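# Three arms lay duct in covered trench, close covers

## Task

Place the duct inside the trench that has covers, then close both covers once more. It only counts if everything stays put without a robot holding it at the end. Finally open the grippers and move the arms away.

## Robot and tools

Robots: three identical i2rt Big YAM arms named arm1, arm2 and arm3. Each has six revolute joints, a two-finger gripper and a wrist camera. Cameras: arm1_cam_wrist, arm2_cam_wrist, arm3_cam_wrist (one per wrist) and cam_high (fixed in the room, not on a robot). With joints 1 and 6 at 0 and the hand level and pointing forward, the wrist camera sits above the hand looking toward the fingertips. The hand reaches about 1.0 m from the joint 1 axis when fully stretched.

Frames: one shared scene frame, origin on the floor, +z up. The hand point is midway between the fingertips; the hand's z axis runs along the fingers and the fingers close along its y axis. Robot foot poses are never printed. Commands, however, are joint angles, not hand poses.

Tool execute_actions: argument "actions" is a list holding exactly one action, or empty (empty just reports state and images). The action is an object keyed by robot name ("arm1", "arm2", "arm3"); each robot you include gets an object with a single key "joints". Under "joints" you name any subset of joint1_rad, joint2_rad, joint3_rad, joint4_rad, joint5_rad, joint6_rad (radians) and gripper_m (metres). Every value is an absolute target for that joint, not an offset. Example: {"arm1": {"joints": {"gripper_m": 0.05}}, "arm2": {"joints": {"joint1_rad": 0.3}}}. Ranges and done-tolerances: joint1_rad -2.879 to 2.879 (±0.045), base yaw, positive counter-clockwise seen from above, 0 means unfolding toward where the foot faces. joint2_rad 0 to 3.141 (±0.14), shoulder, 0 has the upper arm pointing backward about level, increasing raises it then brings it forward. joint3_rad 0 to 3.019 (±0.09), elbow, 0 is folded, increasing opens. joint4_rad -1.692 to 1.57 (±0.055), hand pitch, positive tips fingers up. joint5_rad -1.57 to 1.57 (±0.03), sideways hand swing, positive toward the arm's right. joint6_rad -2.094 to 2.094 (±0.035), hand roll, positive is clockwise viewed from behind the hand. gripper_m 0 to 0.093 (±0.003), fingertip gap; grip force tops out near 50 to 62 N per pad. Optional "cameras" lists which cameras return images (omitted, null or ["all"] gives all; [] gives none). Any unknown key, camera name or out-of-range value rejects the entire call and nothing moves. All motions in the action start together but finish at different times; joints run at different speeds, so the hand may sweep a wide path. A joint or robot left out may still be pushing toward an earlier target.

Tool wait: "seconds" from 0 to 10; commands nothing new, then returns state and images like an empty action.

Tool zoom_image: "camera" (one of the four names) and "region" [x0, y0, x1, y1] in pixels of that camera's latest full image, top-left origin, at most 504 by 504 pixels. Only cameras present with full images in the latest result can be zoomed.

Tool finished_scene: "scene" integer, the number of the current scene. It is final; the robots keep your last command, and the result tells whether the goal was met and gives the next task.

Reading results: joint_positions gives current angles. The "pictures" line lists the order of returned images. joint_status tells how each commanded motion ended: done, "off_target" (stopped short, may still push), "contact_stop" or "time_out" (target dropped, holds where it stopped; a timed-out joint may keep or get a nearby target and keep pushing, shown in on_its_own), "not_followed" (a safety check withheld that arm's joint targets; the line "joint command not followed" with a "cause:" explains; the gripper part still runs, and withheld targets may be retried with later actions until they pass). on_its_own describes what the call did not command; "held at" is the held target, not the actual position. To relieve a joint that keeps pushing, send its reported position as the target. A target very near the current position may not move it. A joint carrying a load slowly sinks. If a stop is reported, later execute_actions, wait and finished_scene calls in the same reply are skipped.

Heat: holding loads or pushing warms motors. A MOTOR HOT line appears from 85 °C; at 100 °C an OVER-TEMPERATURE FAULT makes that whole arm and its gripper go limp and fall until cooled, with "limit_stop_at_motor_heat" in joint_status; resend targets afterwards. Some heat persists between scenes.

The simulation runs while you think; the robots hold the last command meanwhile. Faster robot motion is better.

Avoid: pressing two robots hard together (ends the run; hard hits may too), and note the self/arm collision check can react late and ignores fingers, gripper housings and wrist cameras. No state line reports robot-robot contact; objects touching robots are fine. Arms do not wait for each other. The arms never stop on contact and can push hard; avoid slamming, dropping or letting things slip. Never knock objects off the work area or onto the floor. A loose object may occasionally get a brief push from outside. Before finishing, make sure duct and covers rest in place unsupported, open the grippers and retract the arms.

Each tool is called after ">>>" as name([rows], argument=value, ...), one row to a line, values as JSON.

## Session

>>> execute_actions(actions=[])

Scene clock: 0.00 s.
arm1.joint_positions: joint1_rad=-0.448 joint2_rad=+0.560 joint3_rad=+1.442 joint4_rad=-1.356 joint5_rad=+0.183 joint6_rad=-0.001 gripper_m=+0.094
arm1.joint_status: not commanded
arm1.hand: x=-0.8094 y=-0.1861 z=+1.5469 quat_wxyz=(-0.484, -0.250, -0.813, +0.205) (m; scene frame)
arm2.joint_positions: joint1_rad=+0.453 joint2_rad=+0.505 joint3_rad=+1.415 joint4_rad=-1.503 joint5_rad=+0.106 joint6_rad=+0.452 gripper_m=+0.094
arm2.joint_status: not commanded
arm2.hand: x=-0.0176 y=-0.3881 z=+1.2689 quat_wxyz=(-0.198, +0.598, -0.653, -0.422) (m; scene frame)
arm3.joint_positions: joint1_rad=-0.413 joint2_rad=+0.629 joint3_rad=+1.472 joint4_rad=-1.276 joint5_rad=+0.111 joint6_rad=+0.248 gripper_m=+0.094
arm3.joint_status: not commanded
arm3.hand: x=+0.7689 y=+0.0143 z=+1.5056 quat_wxyz=(-0.092, +0.783, -0.305, -0.533) (m; scene frame)
pictures: arm1_cam_wrist, arm2_cam_wrist, arm3_cam_wrist, cam_high
Images, in order (width x height): arm1_cam_wrist 672x504, arm2_cam_wrist 672x504, arm3_cam_wrist 672x504, cam_high 672x504.

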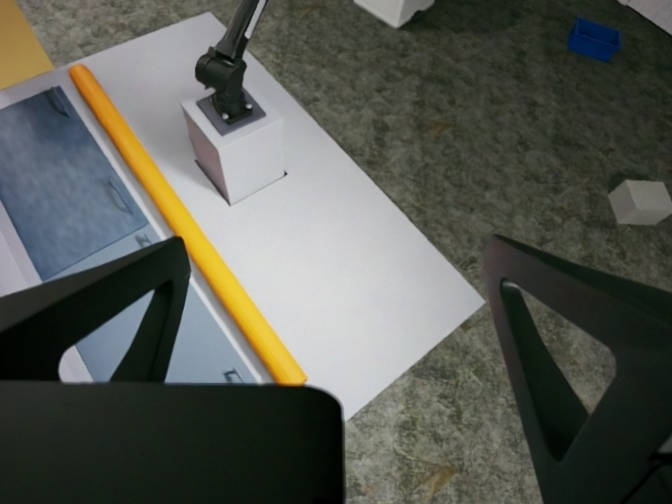

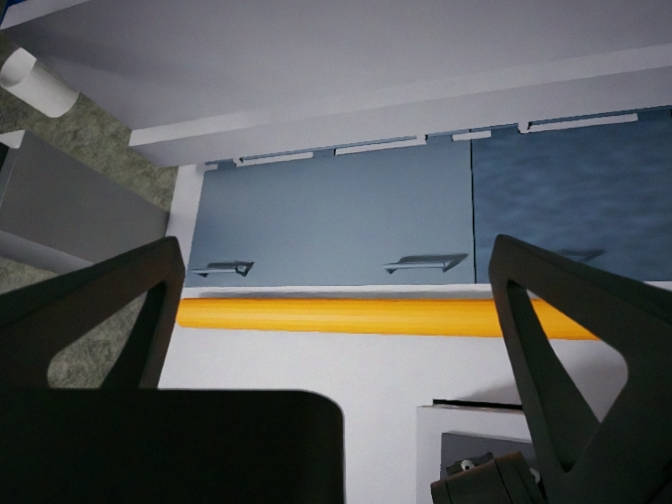

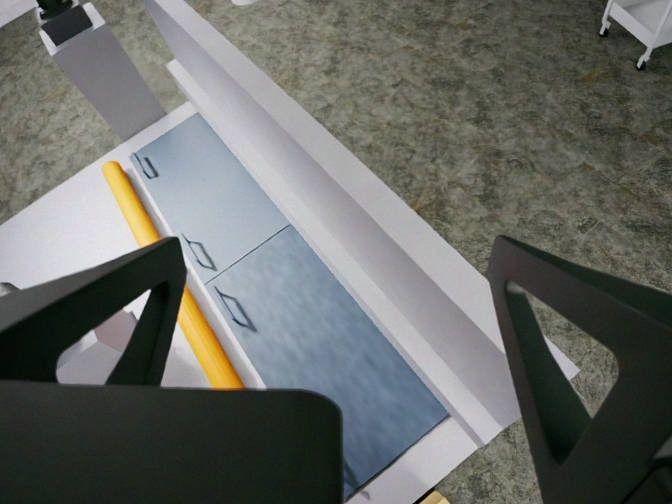

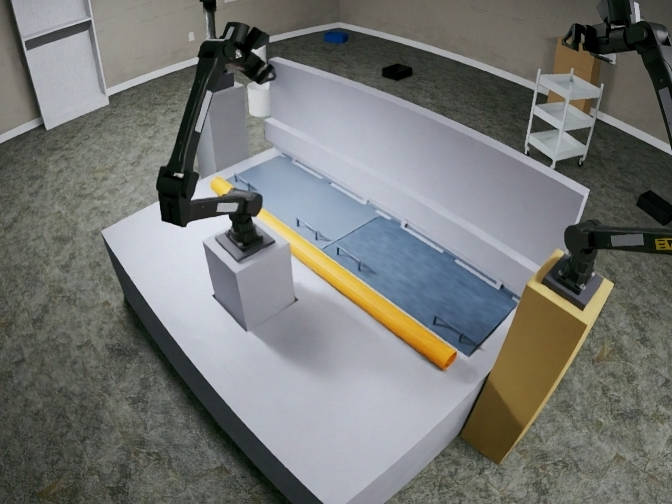

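>>> execute_actions([
  {"arm1":{"joints":{"joint1_rad":-0.237,"joint2_rad":2.8,"joint3_rad":1.068,"joint4_rad":0.19,"joint5_rad":0,"joint6_rad":-0.28}},"arm2":{"joints":{"joint1_rad":0,"joint2_rad":1.919,"joint3_rad":0.498,"joint4_rad":-0.12,"joint5_rad":0,"joint6_rad":1.54}},"arm3":{"joints":{"joint1_rad":0.207,"joint2_rad":2.655,"joint3_rad":0.934,"joint4_rad":0.17,"joint5_rad":0,"joint6_rad":0.2}}},
])

Scene clock: 2.60 s.
arm1.joint_positions: joint1_rad=-0.242 joint2_rad=+2.791 joint3_rad=+1.065 joint4_rad=+0.179 joint5_rad=+0.001 joint6_rad=-0.268 gripper_m=+0.094
arm1.joint_status: all done
arm1.hand: x=-0.6386 y=-0.1707 z=+0.5462 quat_wxyz=(-0.009, -0.007, -1.000, +0.007) (m; scene frame)
arm2.joint_positions: joint1_rad=-0.001 joint2_rad=+1.914 joint3_rad=+0.492 joint4_rad=-0.135 joint5_rad=+0.001 joint6_rad=+1.526 gripper_m=+0.094
arm2.joint_status: all done
arm2.hand: x=+0.0383 y=-0.2791 z=+0.5697 quat_wxyz=(+0.001, +0.007, -1.000, +0.000) (m; scene frame)
arm3.joint_positions: joint1_rad=+0.214 joint2_rad=+2.647 joint3_rad=+0.932 joint4_rad=+0.158 joint5_rad=+0.002 joint6_rad=+0.211 gripper_m=+0.094
arm3.joint_status: all done
arm3.hand: x=+0.6395 y=-0.1686 z=+0.5424 quat_wxyz=(+0.002, +1.000, -0.003, -0.009) (m; scene frame)
pictures: arm1_cam_wrist, arm2_cam_wrist, arm3_cam_wrist, cam_high
Images, in order (width x height): arm1_cam_wrist 672x504, arm2_cam_wrist 672x504, arm3_cam_wrist 672x504, cam_high 672x504.

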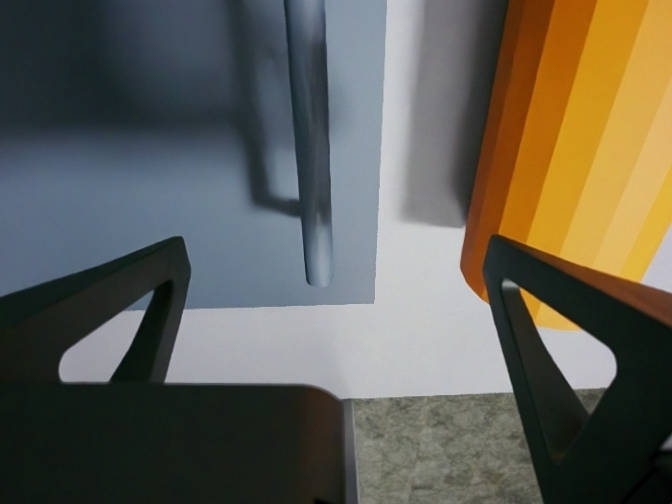

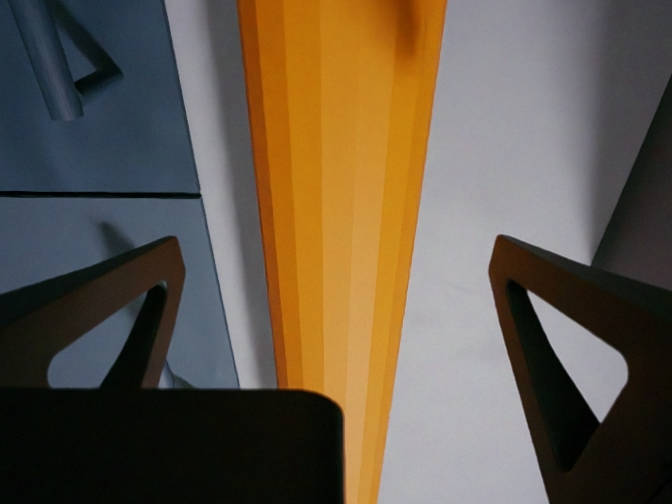

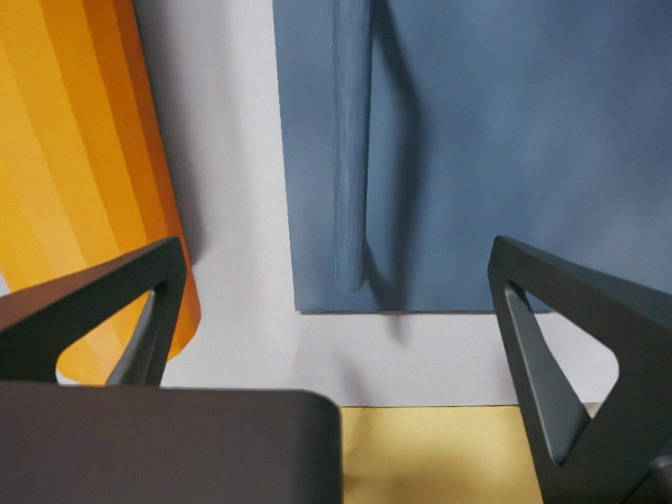

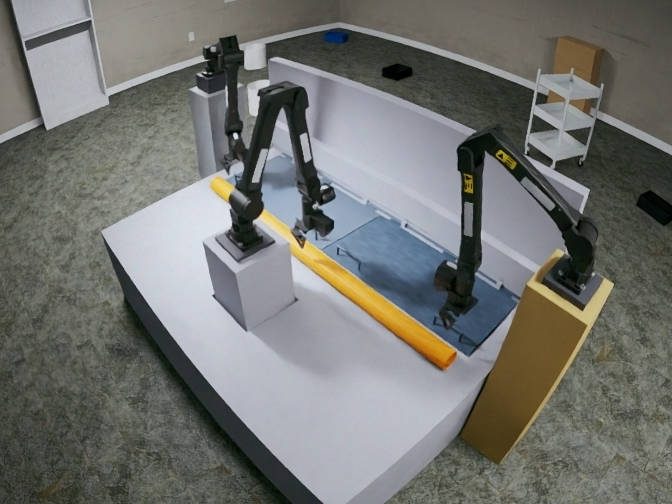

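>>> execute_actions([
  {"arm1":{"joints":{"joint1_rad":-0.222,"joint2_rad":3.005,"joint3_rad":1.242,"joint4_rad":0.205,"gripper_m":0.06}},"arm2":{"joints":{"joint1_rad":0.092,"joint2_rad":2.106,"joint3_rad":0.53,"joint4_rad":0.036,"joint6_rad":1.625}},"arm3":{"joints":{"joint1_rad":0.197,"joint2_rad":2.865,"joint3_rad":1.088,"joint4_rad":0.208,"gripper_m":0.06}}},
], cameras=["arm1_cam_wrist","arm2_cam_wrist","arm3_cam_wrist"])

Scene clock: 4.13 s.
arm1.joint_positions: joint1_rad=-0.232 joint2_rad=+2.997 joint3_rad=+1.241 joint4_rad=+0.201 joint5_rad=+0.001 joint6_rad=-0.268 gripper_m=+0.060
arm1.joint_status: all done
arm1.hand: x=-0.6453 y=-0.1659 z=+0.4690 quat_wxyz=(-0.005, -0.002, -1.000, +0.006) (m; scene frame)
arm2.joint_positions: joint1_rad=+0.094 joint2_rad=+2.108 joint3_rad=+0.529 joint4_rad=+0.022 joint5_rad=+0.001 joint6_rad=+1.611 gripper_m=+0.094
arm2.joint_status: all done
arm2.hand: x=+0.0121 y=-0.2796 z=+0.5225 quat_wxyz=(+0.001, +0.013, -1.000, +0.000) (m; scene frame)
arm3.joint_positions: joint1_rad=+0.204 joint2_rad=+2.861 joint3_rad=+1.087 joint4_rad=+0.203 joint5_rad=+0.002 joint6_rad=+0.211 gripper_m=+0.060
arm3.joint_status: all done
arm3.hand: x=+0.6467 y=-0.1636 z=+0.4657 quat_wxyz=(+0.000, +1.000, -0.009, -0.002) (m; scene frame)
pictures: arm1_cam_wrist, arm2_cam_wrist, arm3_cam_wrist
Images, in order (width x height): arm1_cam_wrist 672x504, arm2_cam_wrist 672x504, arm3_cam_wrist 672x504.

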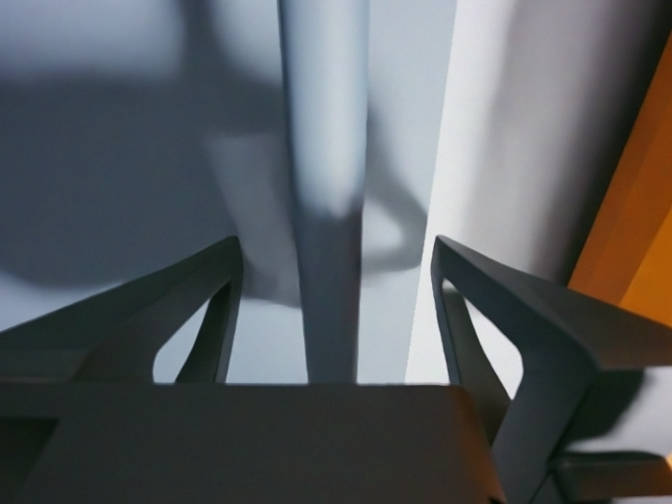

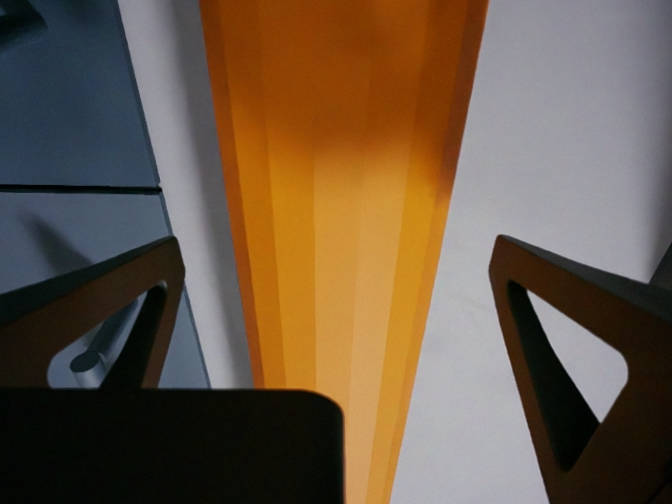

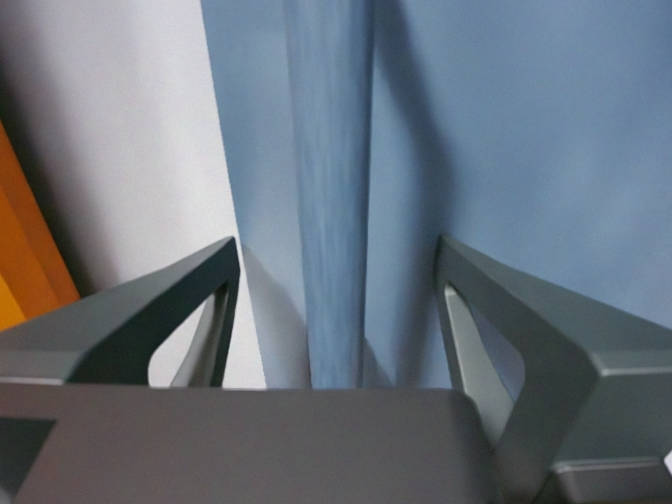

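>>> execute_actions([
  {"arm1":{"joints":{"gripper_m":0.0}},"arm2":{"joints":{"joint2_rad":2.298,"joint3_rad":0.591,"joint4_rad":0.165,"joint6_rad":1.58}},"arm3":{"joints":{"gripper_m":0.0}}},
], cameras=["arm2_cam_wrist"])

Scene clock: 5.20 s.
arm1.joint_positions: joint1_rad=-0.230 joint2_rad=+2.997 joint3_rad=+1.241 joint4_rad=+0.202 joint5_rad=-0.001 joint6_rad=-0.275 gripper_m=+0.007
arm1.joint_status: gripper_m off_target (ended at +0.007, target +0.000)
arm1.hand: x=-0.6449 y=-0.1649 z=+0.4690 quat_wxyz=(-0.006, +0.002, -1.000, +0.005) (m; scene frame)
arm2.joint_positions: joint1_rad=+0.094 joint2_rad=+2.299 joint3_rad=+0.590 joint4_rad=+0.150 joint5_rad=+0.001 joint6_rad=+1.594 gripper_m=+0.094
arm2.joint_status: all done
arm2.hand: x=+0.0118 y=-0.2798 z=+0.4728 quat_wxyz=(+0.002, +0.021, -1.000, +0.001) (m; scene frame)
arm3.joint_positions: joint1_rad=+0.204 joint2_rad=+2.861 joint3_rad=+1.087 joint4_rad=+0.203 joint5_rad=+0.002 joint6_rad=+0.200 gripper_m=+0.008
arm3.joint_status: gripper_m off_target (ended at +0.008, target +0.000)
arm3.hand: x=+0.6467 y=-0.1636 z=+0.4657 quat_wxyz=(+0.000, +1.000, -0.003, -0.002) (m; scene frame)
pictures: arm2_cam_wrist
Images, in order (width x height): arm2_cam_wrist 672x504.

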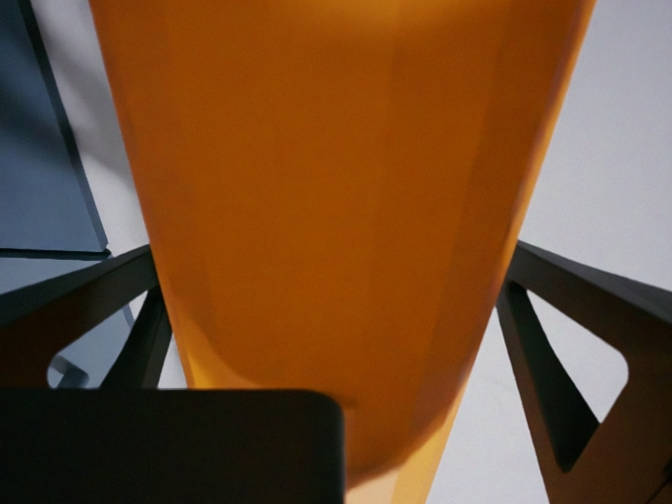

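>>> execute_actions([
  {"arm1":{"joints":{"joint1_rad":0.0,"joint2_rad":2.48,"joint3_rad":0.83,"joint4_rad":0.14,"joint5_rad":-0.01,"joint6_rad":-0.05}},"arm2":{"joints":{"gripper_m":0.0,"joint6_rad":1.645}},"arm3":{"joints":{"joint1_rad":-0.035,"joint2_rad":2.305,"joint3_rad":0.74,"joint4_rad":0.051,"joint5_rad":0.01,"joint6_rad":-0.037}}},
], cameras=["cam_high"])

Scene clock: 7.97 s.
arm1.joint_positions: joint1_rad=-0.027 joint2_rad=+2.559 joint3_rad=+0.851 joint4_rad=+0.151 joint5_rad=+0.024 joint6_rad=-0.071 gripper_m=+0.008
arm1.joint_status: joint5_rad time_out (moved +0.025 of -0.009); the others done
arm1.on_its_own: joint5_rad reads +0.024 and still pushes toward -0.010 since a time_out
arm1.hand: x=-0.6466 y=-0.0990 z=+0.6300 quat_wxyz=(-0.003, +0.002, -1.000, +0.016) (m; scene frame)
arm2.joint_positions: joint1_rad=+0.094 joint2_rad=+2.299 joint3_rad=+0.591 joint4_rad=+0.154 joint5_rad=+0.000 joint6_rad=+1.601 gripper_m=+0.074
arm2.joint_status: joint6_rad time_out (moved +0.008 of +0.051); gripper_m off_target (ended at +0.074, target +0.000)
arm2.on_its_own: joint6_rad reads +1.601 and still pushes toward +1.645 since a time_out
arm2.hand: x=+0.0116 y=-0.2781 z=+0.4727 quat_wxyz=(+0.002, +0.017, -1.000, -0.001) (m; scene frame)
arm3.joint_positions: joint1_rad=-0.015 joint2_rad=+2.382 joint3_rad=+0.755 joint4_rad=+0.064 joint5_rad=-0.022 joint6_rad=-0.020 gripper_m=+0.008
arm3.joint_status: joint5_rad time_out (moved -0.024 of +0.008); the others done
arm3.on_its_own: joint5_rad reads -0.022 and still pushes toward +0.010 since a time_out
arm3.hand: x=+0.6453 y=-0.0962 z=+0.6304 quat_wxyz=(+0.012, +1.000, -0.002, -0.006) (m; scene frame)
pictures: cam_high
Images, in order (width x height): cam_high 672x504.

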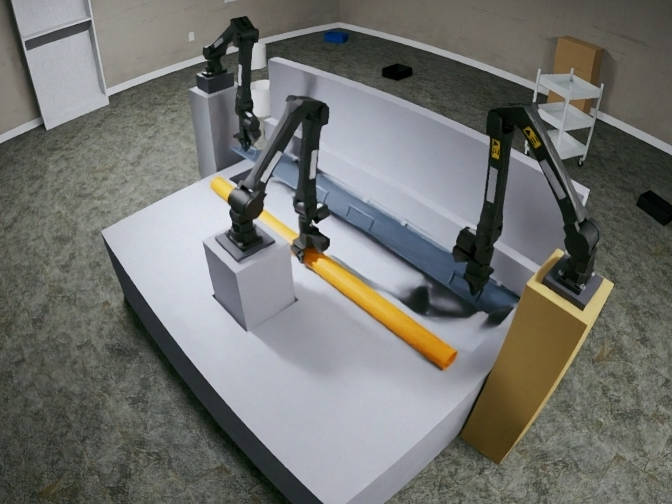

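>>> execute_actions([
  {"arm1":{"joints":{"joint1_rad":0.575,"joint2_rad":2.165,"joint3_rad":0.82,"joint4_rad":-0.32,"joint5_rad":0.215,"joint6_rad":0.52}},"arm2":{"joints":{"joint2_rad":2.035,"joint3_rad":0.78,"joint4_rad":-0.23,"joint6_rad":1.635}},"arm3":{"joints":{"joint1_rad":-0.59,"joint2_rad":2.015,"joint3_rad":0.825,"joint4_rad":-0.48,"joint5_rad":-0.21,"joint6_rad":-0.583}}},
], cameras=["cam_high","arm3_cam_wrist","arm1_cam_wrist"])

Scene clock: 11.07 s.
arm1.joint_positions: joint1_rad=+0.521 joint2_rad=+2.211 joint3_rad=+0.817 joint4_rad=-0.299 joint5_rad=+0.255 joint6_rad=+0.488 gripper_m=+0.008
arm1.joint_status: joint1_rad time_out (moved +0.548 of +0.602); joint5_rad time_out (moved +0.231 of +0.191); the others done
arm1.on_its_own: joint1_rad reads +0.521 and still pushes toward +0.575 since a time_out; joint5_rad reads +0.255 and still pushes toward +0.215 since a time_out
arm1.hand: x=-0.6494 y=+0.0466 z=+0.7501 quat_wxyz=(-0.003, +0.004, -0.990, +0.144) (m; scene frame)
arm2.joint_positions: joint1_rad=+0.094 joint2_rad=+2.092 joint3_rad=+0.755 joint4_rad=-0.229 joint5_rad=+0.000 joint6_rad=+1.625 gripper_m=+0.074
arm2.joint_status: all done
arm2.hand: x=+0.0063 y=-0.1947 z=+0.5356 quat_wxyz=(+0.002, +0.006, -1.000, +0.005) (m; scene frame)
arm3.joint_positions: joint1_rad=-0.535 joint2_rad=+2.056 joint3_rad=+0.808 joint4_rad=-0.432 joint5_rad=-0.245 joint6_rad=-0.552 gripper_m=+0.008
arm3.joint_status: joint1_rad time_out (moved -0.520 of -0.575); joint5_rad time_out (moved -0.223 of -0.188); the others done
arm3.on_its_own: joint1_rad reads -0.535 and still pushes toward -0.590 since a time_out; joint5_rad reads -0.245 and still pushes toward -0.210 since a time_out
arm3.hand: x=+0.6455 y=+0.0473 z=+0.7475 quat_wxyz=(+0.134, +0.991, -0.003, -0.020) (m; scene frame)
pictures: arm1_cam_wrist, arm3_cam_wrist, cam_high
Images, in order (width x height): arm1_cam_wrist 672x504, arm3_cam_wrist 672x504, cam_high 672x504.

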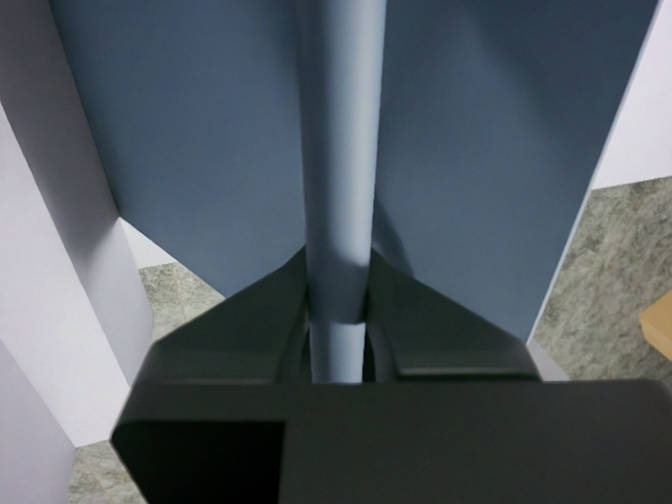

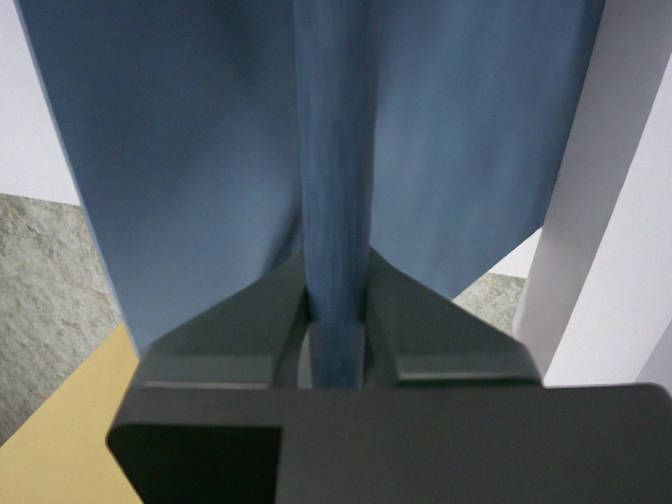

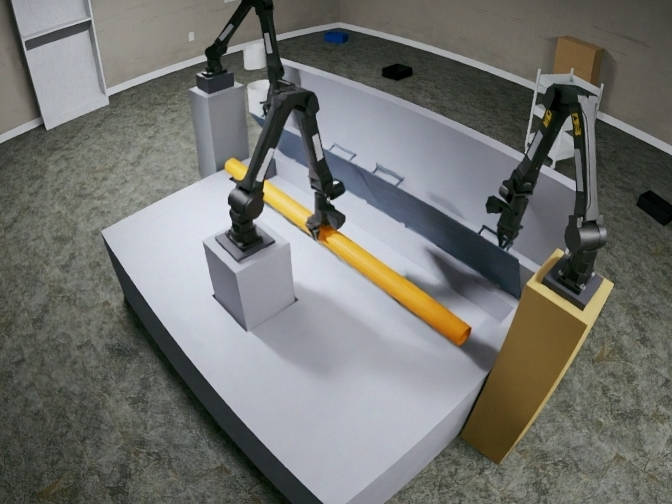

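>>> execute_actions([
  {"arm2":{"joints":{"joint2_rad":2.245,"joint3_rad":1.135,"joint4_rad":-0.345}}},
], cameras=["cam_high"])

>>> zoom_image(camera="cam_high", region=[400, 250, 540, 380])

>>> zoom_image(camera="cam_high", region=[200, 120, 320, 220])

Scene clock: 12.60 s.
arm1.joint_positions: joint1_rad=+0.521 joint2_rad=+2.211 joint3_rad=+0.817 joint4_rad=-0.299 joint5_rad=+0.255 joint6_rad=+0.488 gripper_m=+0.008
arm1.joint_status: not commanded
arm1.on_its_own: joint1_rad reads +0.521 and still pushes toward +0.575 since a time_out; joint5_rad reads +0.255 and still pushes toward +0.215 since a time_out
arm1.hand: x=-0.6494 y=+0.0466 z=+0.7501 quat_wxyz=(-0.003, +0.004, -0.990, +0.144) (m; scene frame)
arm2.joint_positions: joint1_rad=+0.094 joint2_rad=+2.321 joint3_rad=+1.115 joint4_rad=-0.335 joint5_rad=-0.001 joint6_rad=+1.625 gripper_m=+0.074
arm2.joint_status: all done
arm2.hand: x=-0.0014 y=-0.0810 z=+0.4850 quat_wxyz=(+0.003, +0.006, -1.000, -0.008) (m; scene frame)
arm3.joint_positions: joint1_rad=-0.535 joint2_rad=+2.056 joint3_rad=+0.808 joint4_rad=-0.432 joint5_rad=-0.245 joint6_rad=-0.552 gripper_m=+0.008
arm3.joint_status: not commanded
arm3.on_its_own: joint1_rad reads -0.535 and still pushes toward -0.590 since a time_out; joint5_rad reads -0.245 and still pushes toward -0.210 since a time_out
arm3.hand: x=+0.6455 y=+0.0473 z=+0.7475 quat_wxyz=(+0.134, +0.991, -0.003, -0.020) (m; scene frame)
pictures: cam_high
Images, in order (width x height): cam_high 672x504.

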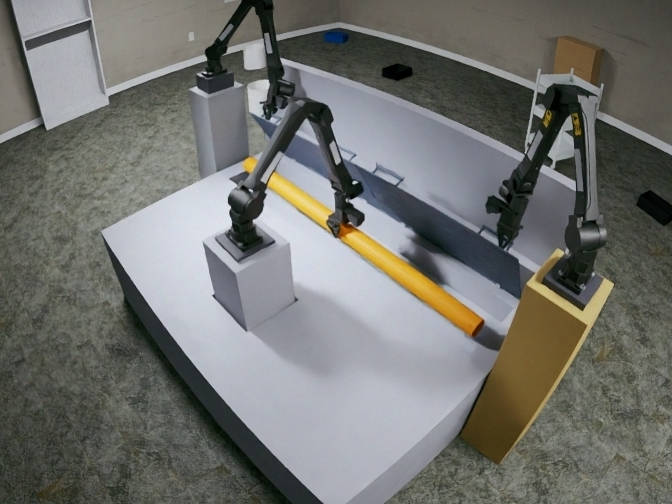

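Region (400, 250, 540, 380) of cam_high's 672x504 image, scaled by 3.600, with more detail than that image has; it fills the top 468 rows of this view, and the rest is white.

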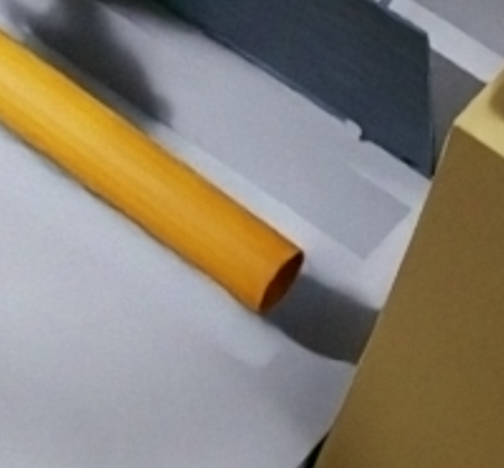

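Region (200, 120, 320, 220) of cam_high's 672x504 image, scaled by 4.200, with more detail than that image has.

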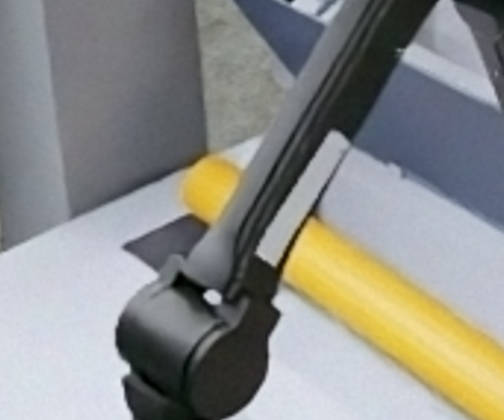

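>>> execute_actions([
  {"arm2":{"joints":{"joint2_rad":2.545,"joint3_rad":1.39,"joint4_rad":-0.29,"joint6_rad":1.58}}},
], cameras=["cam_high"])

>>> zoom_image(camera="cam_high", region=[400, 250, 540, 380])

>>> zoom_image(camera="cam_high", region=[200, 120, 320, 220])

Scene clock: 14.13 s.
arm1.joint_positions: joint1_rad=+0.521 joint2_rad=+2.211 joint3_rad=+0.817 joint4_rad=-0.299 joint5_rad=+0.255 joint6_rad=+0.488 gripper_m=+0.008
arm1.joint_status: not commanded
arm1.on_its_own: joint1_rad reads +0.521 and still pushes toward +0.575 since a time_out; joint5_rad reads +0.255 and still pushes toward +0.215 since a time_out
arm1.hand: x=-0.6494 y=+0.0466 z=+0.7501 quat_wxyz=(-0.003, +0.004, -0.990, +0.144) (m; scene frame)
arm2.joint_positions: joint1_rad=+0.094 joint2_rad=+2.633 joint3_rad=+1.361 joint4_rad=-0.288 joint5_rad=-0.001 joint6_rad=+1.586 gripper_m=+0.074
arm2.joint_status: all done
arm2.hand: x=-0.0036 y=-0.0557 z=+0.3706 quat_wxyz=(+0.002, +0.025, -1.000, +0.002) (m; scene frame)
arm3.joint_positions: joint1_rad=-0.535 joint2_rad=+2.056 joint3_rad=+0.808 joint4_rad=-0.432 joint5_rad=-0.245 joint6_rad=-0.552 gripper_m=+0.008
arm3.joint_status: not commanded
arm3.on_its_own: joint1_rad reads -0.535 and still pushes toward -0.590 since a time_out; joint5_rad reads -0.245 and still pushes toward -0.210 since a time_out
arm3.hand: x=+0.6455 y=+0.0473 z=+0.7475 quat_wxyz=(+0.134, +0.991, -0.003, -0.020) (m; scene frame)
pictures: cam_high
Images, in order (width x height): cam_high 672x504.

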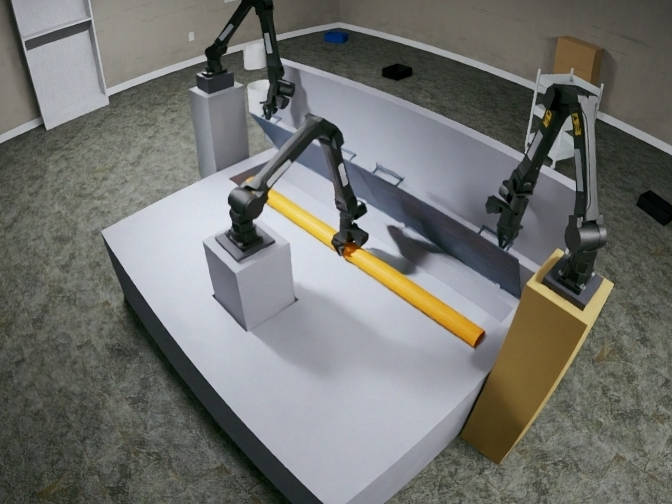

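Region (400, 250, 540, 380) of cam_high's 672x504 image, scaled by 3.600, with more detail than that image has; it fills the top 468 rows of this view, and the rest is white.

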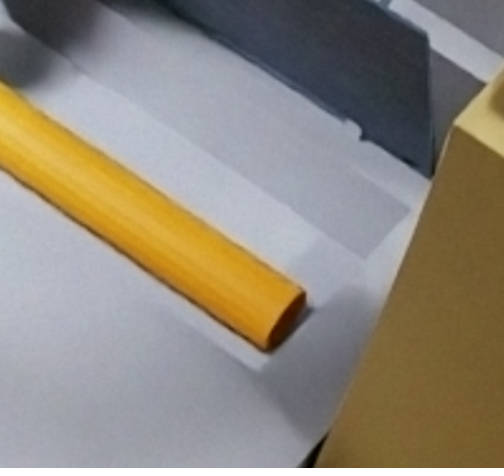

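Region (200, 120, 320, 220) of cam_high's 672x504 image, scaled by 4.200, with more detail than that image has.

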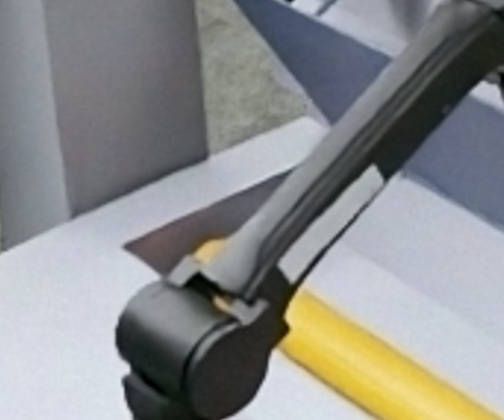

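>>> execute_actions([
  {"arm2":{"joints":{"joint2_rad":2.635,"joint3_rad":1.375}}},
], cameras=[])

Scene clock: 14.83 s.
arm1.joint_positions: joint1_rad=+0.521 joint2_rad=+2.211 joint3_rad=+0.817 joint4_rad=-0.299 joint5_rad=+0.255 joint6_rad=+0.488 gripper_m=+0.008
arm1.joint_status: not commanded
arm1.on_its_own: joint1_rad reads +0.521 and still pushes toward +0.575 since a time_out; joint5_rad reads +0.255 and still pushes toward +0.215 since a time_out
arm1.hand: x=-0.6494 y=+0.0466 z=+0.7501 quat_wxyz=(-0.003, +0.004, -0.990, +0.144) (m; scene frame)
arm2.joint_positions: joint1_rad=+0.094 joint2_rad=+2.650 joint3_rad=+1.361 joint4_rad=-0.288 joint5_rad=-0.001 joint6_rad=+1.586 gripper_m=+0.074
arm2.joint_status: all done
arm2.hand: x=-0.0031 y=-0.0637 z=+0.3628 quat_wxyz=(+0.002, +0.025, -1.000, +0.010) (m; scene frame)
arm3.joint_positions: joint1_rad=-0.535 joint2_rad=+2.056 joint3_rad=+0.808 joint4_rad=-0.432 joint5_rad=-0.245 joint6_rad=-0.552 gripper_m=+0.008
arm3.joint_status: not commanded
arm3.on_its_own: joint1_rad reads -0.535 and still pushes toward -0.590 since a time_out; joint5_rad reads -0.245 and still pushes toward -0.210 since a time_out
arm3.hand: x=+0.6455 y=+0.0473 z=+0.7475 quat_wxyz=(+0.134, +0.991, -0.003, -0.020) (m; scene frame)
pictures: none
No camera images: the call's "cameras" was empty. Leave "cameras" out to get every camera's image.

The duct is resting on the trench floor. Next arm2 releases it, lifts out and backs away.

>>> execute_actions([
  {"arm2":{"joints":{"gripper_m":0.093}}},
], cameras=[])

>>> execute_actions([
  {"arm2":{"joints":{"joint2_rad":2.36,"joint3_rad":1.15,"joint4_rad":-0.35}}},
], cameras=[])

>>> execute_actions([
  {"arm2":{"joints":{"joint2_rad":2.05,"joint3_rad":0.47,"joint4_rad":-0.03}}},
], cameras=["cam_high"])

Scene clock: 15.70 s.
arm1.joint_positions: joint1_rad=+0.521 joint2_rad=+2.211 joint3_rad=+0.817 joint4_rad=-0.299 joint5_rad=+0.255 joint6_rad=+0.488 gripper_m=+0.008
arm1.joint_status: not commanded
arm1.on_its_own: joint1_rad reads +0.521 and still pushes toward +0.575 since a time_out; joint5_rad reads +0.255 and still pushes toward +0.215 since a time_out
arm1.hand: x=-0.6494 y=+0.0466 z=+0.7501 quat_wxyz=(-0.003, +0.004, -0.990, +0.144) (m; scene frame)
arm2.joint_positions: joint1_rad=+0.094 joint2_rad=+2.649 joint3_rad=+1.362 joint4_rad=-0.288 joint5_rad=-0.001 joint6_rad=+1.586 gripper_m=+0.093
arm2.joint_status: all done
arm2.hand: x=-0.0031 y=-0.0629 z=+0.3632 quat_wxyz=(+0.002, +0.025, -1.000, +0.009) (m; scene frame)
arm3.joint_positions: joint1_rad=-0.535 joint2_rad=+2.056 joint3_rad=+0.808 joint4_rad=-0.432 joint5_rad=-0.245 joint6_rad=-0.552 gripper_m=+0.008
arm3.joint_status: not commanded
arm3.on_its_own: joint1_rad reads -0.535 and still pushes toward -0.590 since a time_out; joint5_rad reads -0.245 and still pushes toward -0.210 since a time_out
arm3.hand: x=+0.6455 y=+0.0473 z=+0.7475 quat_wxyz=(+0.134, +0.991, -0.003, -0.020) (m; scene frame)
pictures: none
No camera images: the call's "cameras" was empty. Leave "cameras" out to get every camera's image.

Scene clock: 16.80 s.
arm1.joint_positions: joint1_rad=+0.521 joint2_rad=+2.211 joint3_rad=+0.817 joint4_rad=-0.299 joint5_rad=+0.255 joint6_rad=+0.488 gripper_m=+0.008
arm1.joint_status: not commanded
arm1.on_its_own: joint1_rad reads +0.521 and still pushes toward +0.575 since a time_out; joint5_rad reads +0.255 and still pushes toward +0.215 since a time_out
arm1.hand: x=-0.6494 y=+0.0466 z=+0.7501 quat_wxyz=(-0.003, +0.004, -0.990, +0.144) (m; scene frame)
arm2.joint_positions: joint1_rad=+0.094 joint2_rad=+2.345 joint3_rad=+1.150 joint4_rad=-0.341 joint5_rad=-0.001 joint6_rad=+1.586 gripper_m=+0.093
arm2.joint_status: all done
arm2.hand: x=-0.0021 y=-0.0709 z=+0.4788 quat_wxyz=(+0.003, +0.025, -1.000, -0.010) (m; scene frame)
arm3.joint_positions: joint1_rad=-0.535 joint2_rad=+2.056 joint3_rad=+0.808 joint4_rad=-0.432 joint5_rad=-0.245 joint6_rad=-0.552 gripper_m=+0.008
arm3.joint_status: not commanded
arm3.on_its_own: joint1_rad reads -0.535 and still pushes toward -0.590 since a time_out; joint5_rad reads -0.245 and still pushes toward -0.210 since a time_out
arm3.hand: x=+0.6455 y=+0.0473 z=+0.7475 quat_wxyz=(+0.134, +0.991, -0.003, -0.020) (m; scene frame)
pictures: none
No camera images: the call's "cameras" was empty. Leave "cameras" out to get every camera's image.

Scene clock: 18.23 s.
arm1.joint_positions: joint1_rad=+0.521 joint2_rad=+2.211 joint3_rad=+0.817 joint4_rad=-0.299 joint5_rad=+0.255 joint6_rad=+0.488 gripper_m=+0.008
arm1.joint_status: not commanded
arm1.on_its_own: joint1_rad reads +0.521 and still pushes toward +0.575 since a time_out; joint5_rad reads +0.255 and still pushes toward +0.215 since a time_out
arm1.hand: x=-0.6494 y=+0.0466 z=+0.7501 quat_wxyz=(-0.003, +0.004, -0.990, +0.144) (m; scene frame)
arm2.joint_positions: joint1_rad=+0.094 joint2_rad=+2.050 joint3_rad=+0.467 joint4_rad=-0.043 joint5_rad=-0.001 joint6_rad=+1.586 gripper_m=+0.093
arm2.joint_status: all done
arm2.hand: x=+0.0141 y=-0.3145 z=+0.5375 quat_wxyz=(+0.001, +0.025, -0.999, +0.034) (m; scene frame)
arm3.joint_positions: joint1_rad=-0.535 joint2_rad=+2.056 joint3_rad=+0.808 joint4_rad=-0.432 joint5_rad=-0.245 joint6_rad=-0.552 gripper_m=+0.008
arm3.joint_status: not commanded
arm3.on_its_own: joint1_rad reads -0.535 and still pushes toward -0.590 since a time_out; joint5_rad reads -0.245 and still pushes toward -0.210 since a time_out
arm3.hand: x=+0.6455 y=+0.0473 z=+0.7475 quat_wxyz=(+0.134, +0.991, -0.003, -0.020) (m; scene frame)
pictures: cam_high
Images, in order (width x height): cam_high 672x504.

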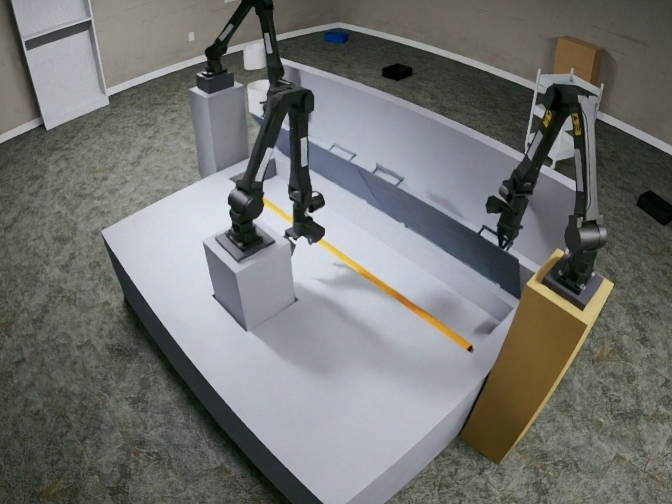

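The duct is in the trench and arm2 is clear. I'm closing the covers along the waypoints that worked in scene 1.

>>> execute_actions([
  {"arm1":{"joints":{"joint1_rad":0.0,"joint2_rad":2.49,"joint3_rad":0.83,"joint4_rad":0.14,"joint5_rad":-0.005,"joint6_rad":-0.06}},"arm3":{"joints":{"joint1_rad":-0.035,"joint2_rad":2.315,"joint3_rad":0.74,"joint4_rad":0.051,"joint5_rad":0.005,"joint6_rad":-0.027}}},
], cameras=[])

>>> execute_actions([
  {"arm1":{"joints":{"joint1_rad":-0.22,"joint2_rad":2.865,"joint3_rad":1.16,"joint4_rad":0.2,"joint5_rad":0,"joint6_rad":-0.265}},"arm3":{"joints":{"joint1_rad":0.19,"joint2_rad":2.72,"joint3_rad":1.014,"joint4_rad":0.2,"joint5_rad":0,"joint6_rad":0.185}}},
], cameras=["cam_high"])

Scene clock: 19.50 s.
arm1.joint_positions: joint1_rad=-0.017 joint2_rad=+2.543 joint3_rad=+0.846 joint4_rad=+0.132 joint5_rad=+0.011 joint6_rad=-0.058 gripper_m=+0.008
arm1.joint_status: all done
arm1.hand: x=-0.6457 y=-0.0936 z=+0.6350 quat_wxyz=(-0.001, +0.000, -1.000, +0.009) (m; scene frame)
arm2.joint_positions: joint1_rad=+0.094 joint2_rad=+2.050 joint3_rad=+0.467 joint4_rad=-0.043 joint5_rad=-0.001 joint6_rad=+1.586 gripper_m=+0.093
arm2.joint_status: not commanded
arm2.hand: x=+0.0141 y=-0.3145 z=+0.5375 quat_wxyz=(+0.001, +0.025, -0.999, +0.034) (m; scene frame)
arm3.joint_positions: joint1_rad=-0.028 joint2_rad=+2.362 joint3_rad=+0.754 joint4_rad=+0.032 joint5_rad=-0.007 joint6_rad=-0.036 gripper_m=+0.008
arm3.joint_status: all done
arm3.hand: x=+0.6456 y=-0.0894 z=+0.6364 quat_wxyz=(+0.005, +1.000, -0.001, +0.000) (m; scene frame)
pictures: none
No camera images: the call's "cameras" was empty. Leave "cameras" out to get every camera's image.

Scene clock: 20.60 s.
arm1.joint_positions: joint1_rad=-0.219 joint2_rad=+2.930 joint3_rad=+1.178 joint4_rad=+0.195 joint5_rad=-0.007 joint6_rad=-0.262 gripper_m=+0.008
arm1.joint_status: all done
arm1.hand: x=-0.6426 y=-0.1603 z=+0.4946 quat_wxyz=(-0.005, +0.001, -1.000, +0.002) (m; scene frame)
arm2.joint_positions: joint1_rad=+0.094 joint2_rad=+2.050 joint3_rad=+0.467 joint4_rad=-0.043 joint5_rad=-0.001 joint6_rad=+1.586 gripper_m=+0.093
arm2.joint_status: not commanded
arm2.hand: x=+0.0141 y=-0.3145 z=+0.5375 quat_wxyz=(+0.001, +0.025, -0.999, +0.034) (m; scene frame)
arm3.joint_positions: joint1_rad=+0.190 joint2_rad=+2.782 joint3_rad=+1.023 joint4_rad=+0.187 joint5_rad=+0.009 joint6_rad=+0.182 gripper_m=+0.008
arm3.joint_status: all done
arm3.hand: x=+0.6447 y=-0.1582 z=+0.4949 quat_wxyz=(-0.003, +1.000, -0.001, -0.003) (m; scene frame)
pictures: cam_high
Images, in order (width x height): cam_high 672x504.

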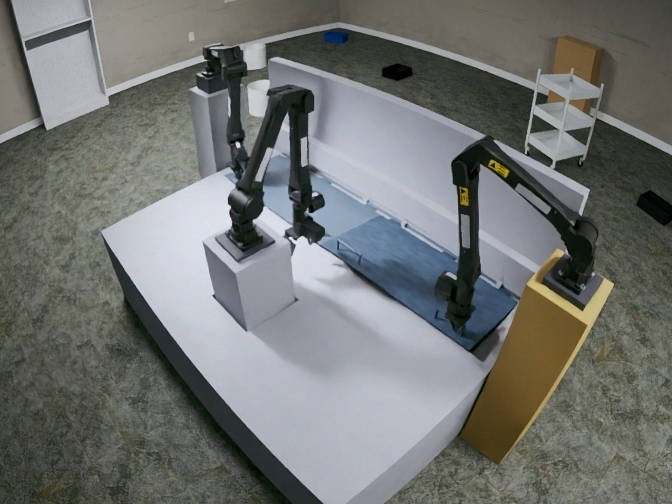

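>>> execute_actions([
  {"arm1":{"joints":{"joint1_rad":-0.235,"joint2_rad":2.98,"joint3_rad":1.237,"joint6_rad":-0.279}},"arm3":{"joints":{"joint1_rad":0.205,"joint2_rad":2.84,"joint3_rad":1.083,"joint6_rad":0.197}}},
], cameras=[])

>>> execute_actions([
  {"arm1":{"joints":{"gripper_m":0.05}},"arm3":{"joints":{"gripper_m":0.05}}},
], cameras=[])

>>> execute_actions([
  {"arm1":{"joints":{"joint2_rad":2.3,"joint3_rad":0.8,"joint4_rad":-0.07}},"arm2":{"joints":{"joint2_rad":1.4,"joint3_rad":0.5,"joint4_rad":-0.68}},"arm3":{"joints":{"joint2_rad":2.15,"joint3_rad":0.72,"joint4_rad":-0.14}}},
])

Scene clock: 21.47 s.
arm1.joint_positions: joint1_rad=-0.230 joint2_rad=+2.995 joint3_rad=+1.242 joint4_rad=+0.196 joint5_rad=-0.006 joint6_rad=-0.273 gripper_m=+0.008
arm1.joint_status: all done
arm1.hand: x=-0.6436 y=-0.1644 z=+0.4698 quat_wxyz=(-0.006, +0.001, -1.000, +0.003) (m; scene frame)
arm2.joint_positions: joint1_rad=+0.094 joint2_rad=+2.050 joint3_rad=+0.467 joint4_rad=-0.043 joint5_rad=-0.001 joint6_rad=+1.586 gripper_m=+0.093
arm2.joint_status: not commanded
arm2.hand: x=+0.0141 y=-0.3145 z=+0.5375 quat_wxyz=(+0.001, +0.025, -0.999, +0.034) (m; scene frame)
arm3.joint_positions: joint1_rad=+0.204 joint2_rad=+2.863 joint3_rad=+1.093 joint4_rad=+0.195 joint5_rad=+0.006 joint6_rad=+0.196 gripper_m=+0.008
arm3.joint_status: all done
arm3.hand: x=+0.6461 y=-0.1632 z=+0.4648 quat_wxyz=(-0.002, +1.000, -0.001, -0.001) (m; scene frame)
pictures: none
No camera images: the call's "cameras" was empty. Leave "cameras" out to get every camera's image.

Scene clock: 22.07 s.
arm1.joint_positions: joint1_rad=-0.230 joint2_rad=+2.995 joint3_rad=+1.242 joint4_rad=+0.196 joint5_rad=-0.002 joint6_rad=-0.273 gripper_m=+0.050
arm1.joint_status: all done
arm1.hand: x=-0.6438 y=-0.1650 z=+0.4698 quat_wxyz=(-0.005, +0.001, -1.000, +0.005) (m; scene frame)
arm2.joint_positions: joint1_rad=+0.094 joint2_rad=+2.050 joint3_rad=+0.467 joint4_rad=-0.043 joint5_rad=-0.001 joint6_rad=+1.586 gripper_m=+0.093
arm2.joint_status: not commanded
arm2.hand: x=+0.0141 y=-0.3145 z=+0.5375 quat_wxyz=(+0.001, +0.025, -0.999, +0.034) (m; scene frame)
arm3.joint_positions: joint1_rad=+0.204 joint2_rad=+2.858 joint3_rad=+1.093 joint4_rad=+0.195 joint5_rad=+0.005 joint6_rad=+0.196 gripper_m=+0.050
arm3.joint_status: all done
arm3.hand: x=+0.6433 y=-0.1639 z=+0.4663 quat_wxyz=(-0.001, +1.000, -0.001, -0.003) (m; scene frame)
pictures: none
No camera images: the call's "cameras" was empty. Leave "cameras" out to get every camera's image.

Scene clock: 23.50 s.
arm1.joint_positions: joint1_rad=-0.230 joint2_rad=+2.293 joint3_rad=+0.804 joint4_rad=-0.063 joint5_rad=-0.002 joint6_rad=-0.273 gripper_m=+0.050
arm1.joint_status: all done
arm1.hand: x=-0.6257 y=-0.1680 z=+0.7156 quat_wxyz=(-0.007, +0.001, -1.000, +0.005) (m; scene frame)
arm2.joint_positions: joint1_rad=+0.094 joint2_rad=+1.401 joint3_rad=+0.494 joint4_rad=-0.667 joint5_rad=-0.001 joint6_rad=+1.586 gripper_m=+0.093
arm2.joint_status: all done
arm2.hand: x=+0.0132 y=-0.2916 z=+0.6979 quat_wxyz=(+0.002, +0.025, -1.000, +0.009) (m; scene frame)
arm3.joint_positions: joint1_rad=+0.204 joint2_rad=+2.145 joint3_rad=+0.723 joint4_rad=-0.131 joint5_rad=+0.005 joint6_rad=+0.196 gripper_m=+0.050
arm3.joint_status: all done
arm3.hand: x=+0.6299 y=-0.1662 z=+0.7037 quat_wxyz=(+0.001, +1.000, -0.001, -0.011) (m; scene frame)
pictures: arm1_cam_wrist, arm2_cam_wrist, arm3_cam_wrist, cam_high
Images, in order (width x height): arm1_cam_wrist 672x504, arm2_cam_wrist 672x504, arm3_cam_wrist 672x504, cam_high 672x504.

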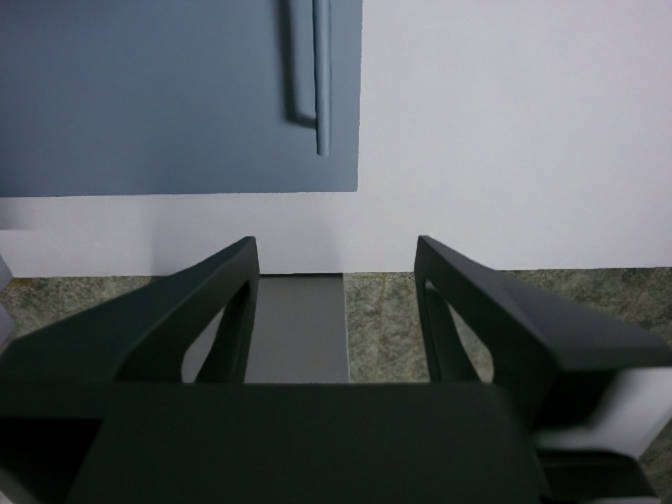

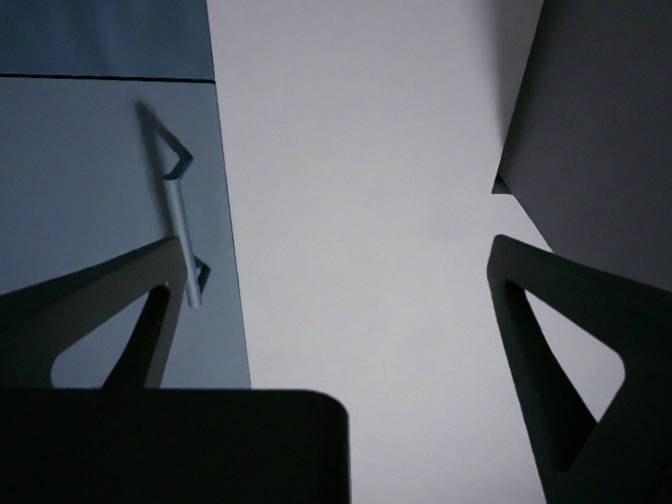

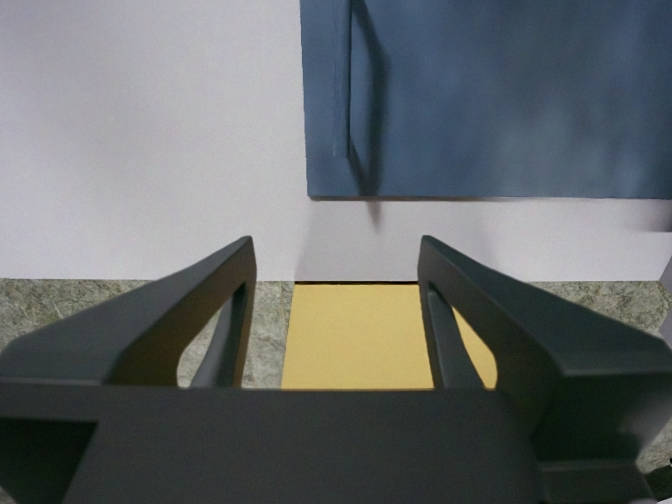

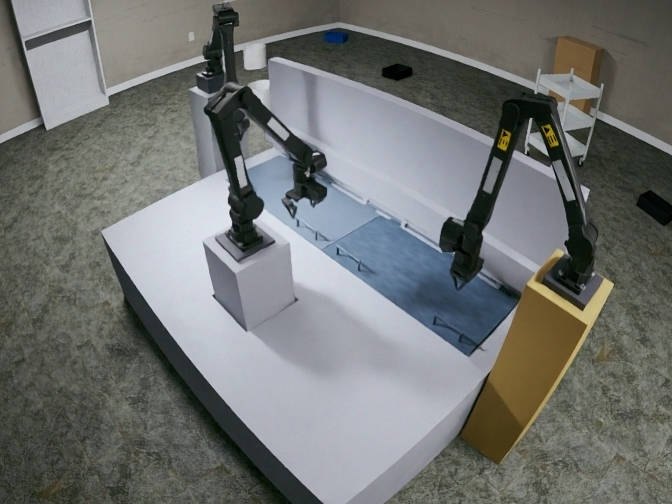

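>>> finished_scene(scene=2)

The scene is finished: the task was done.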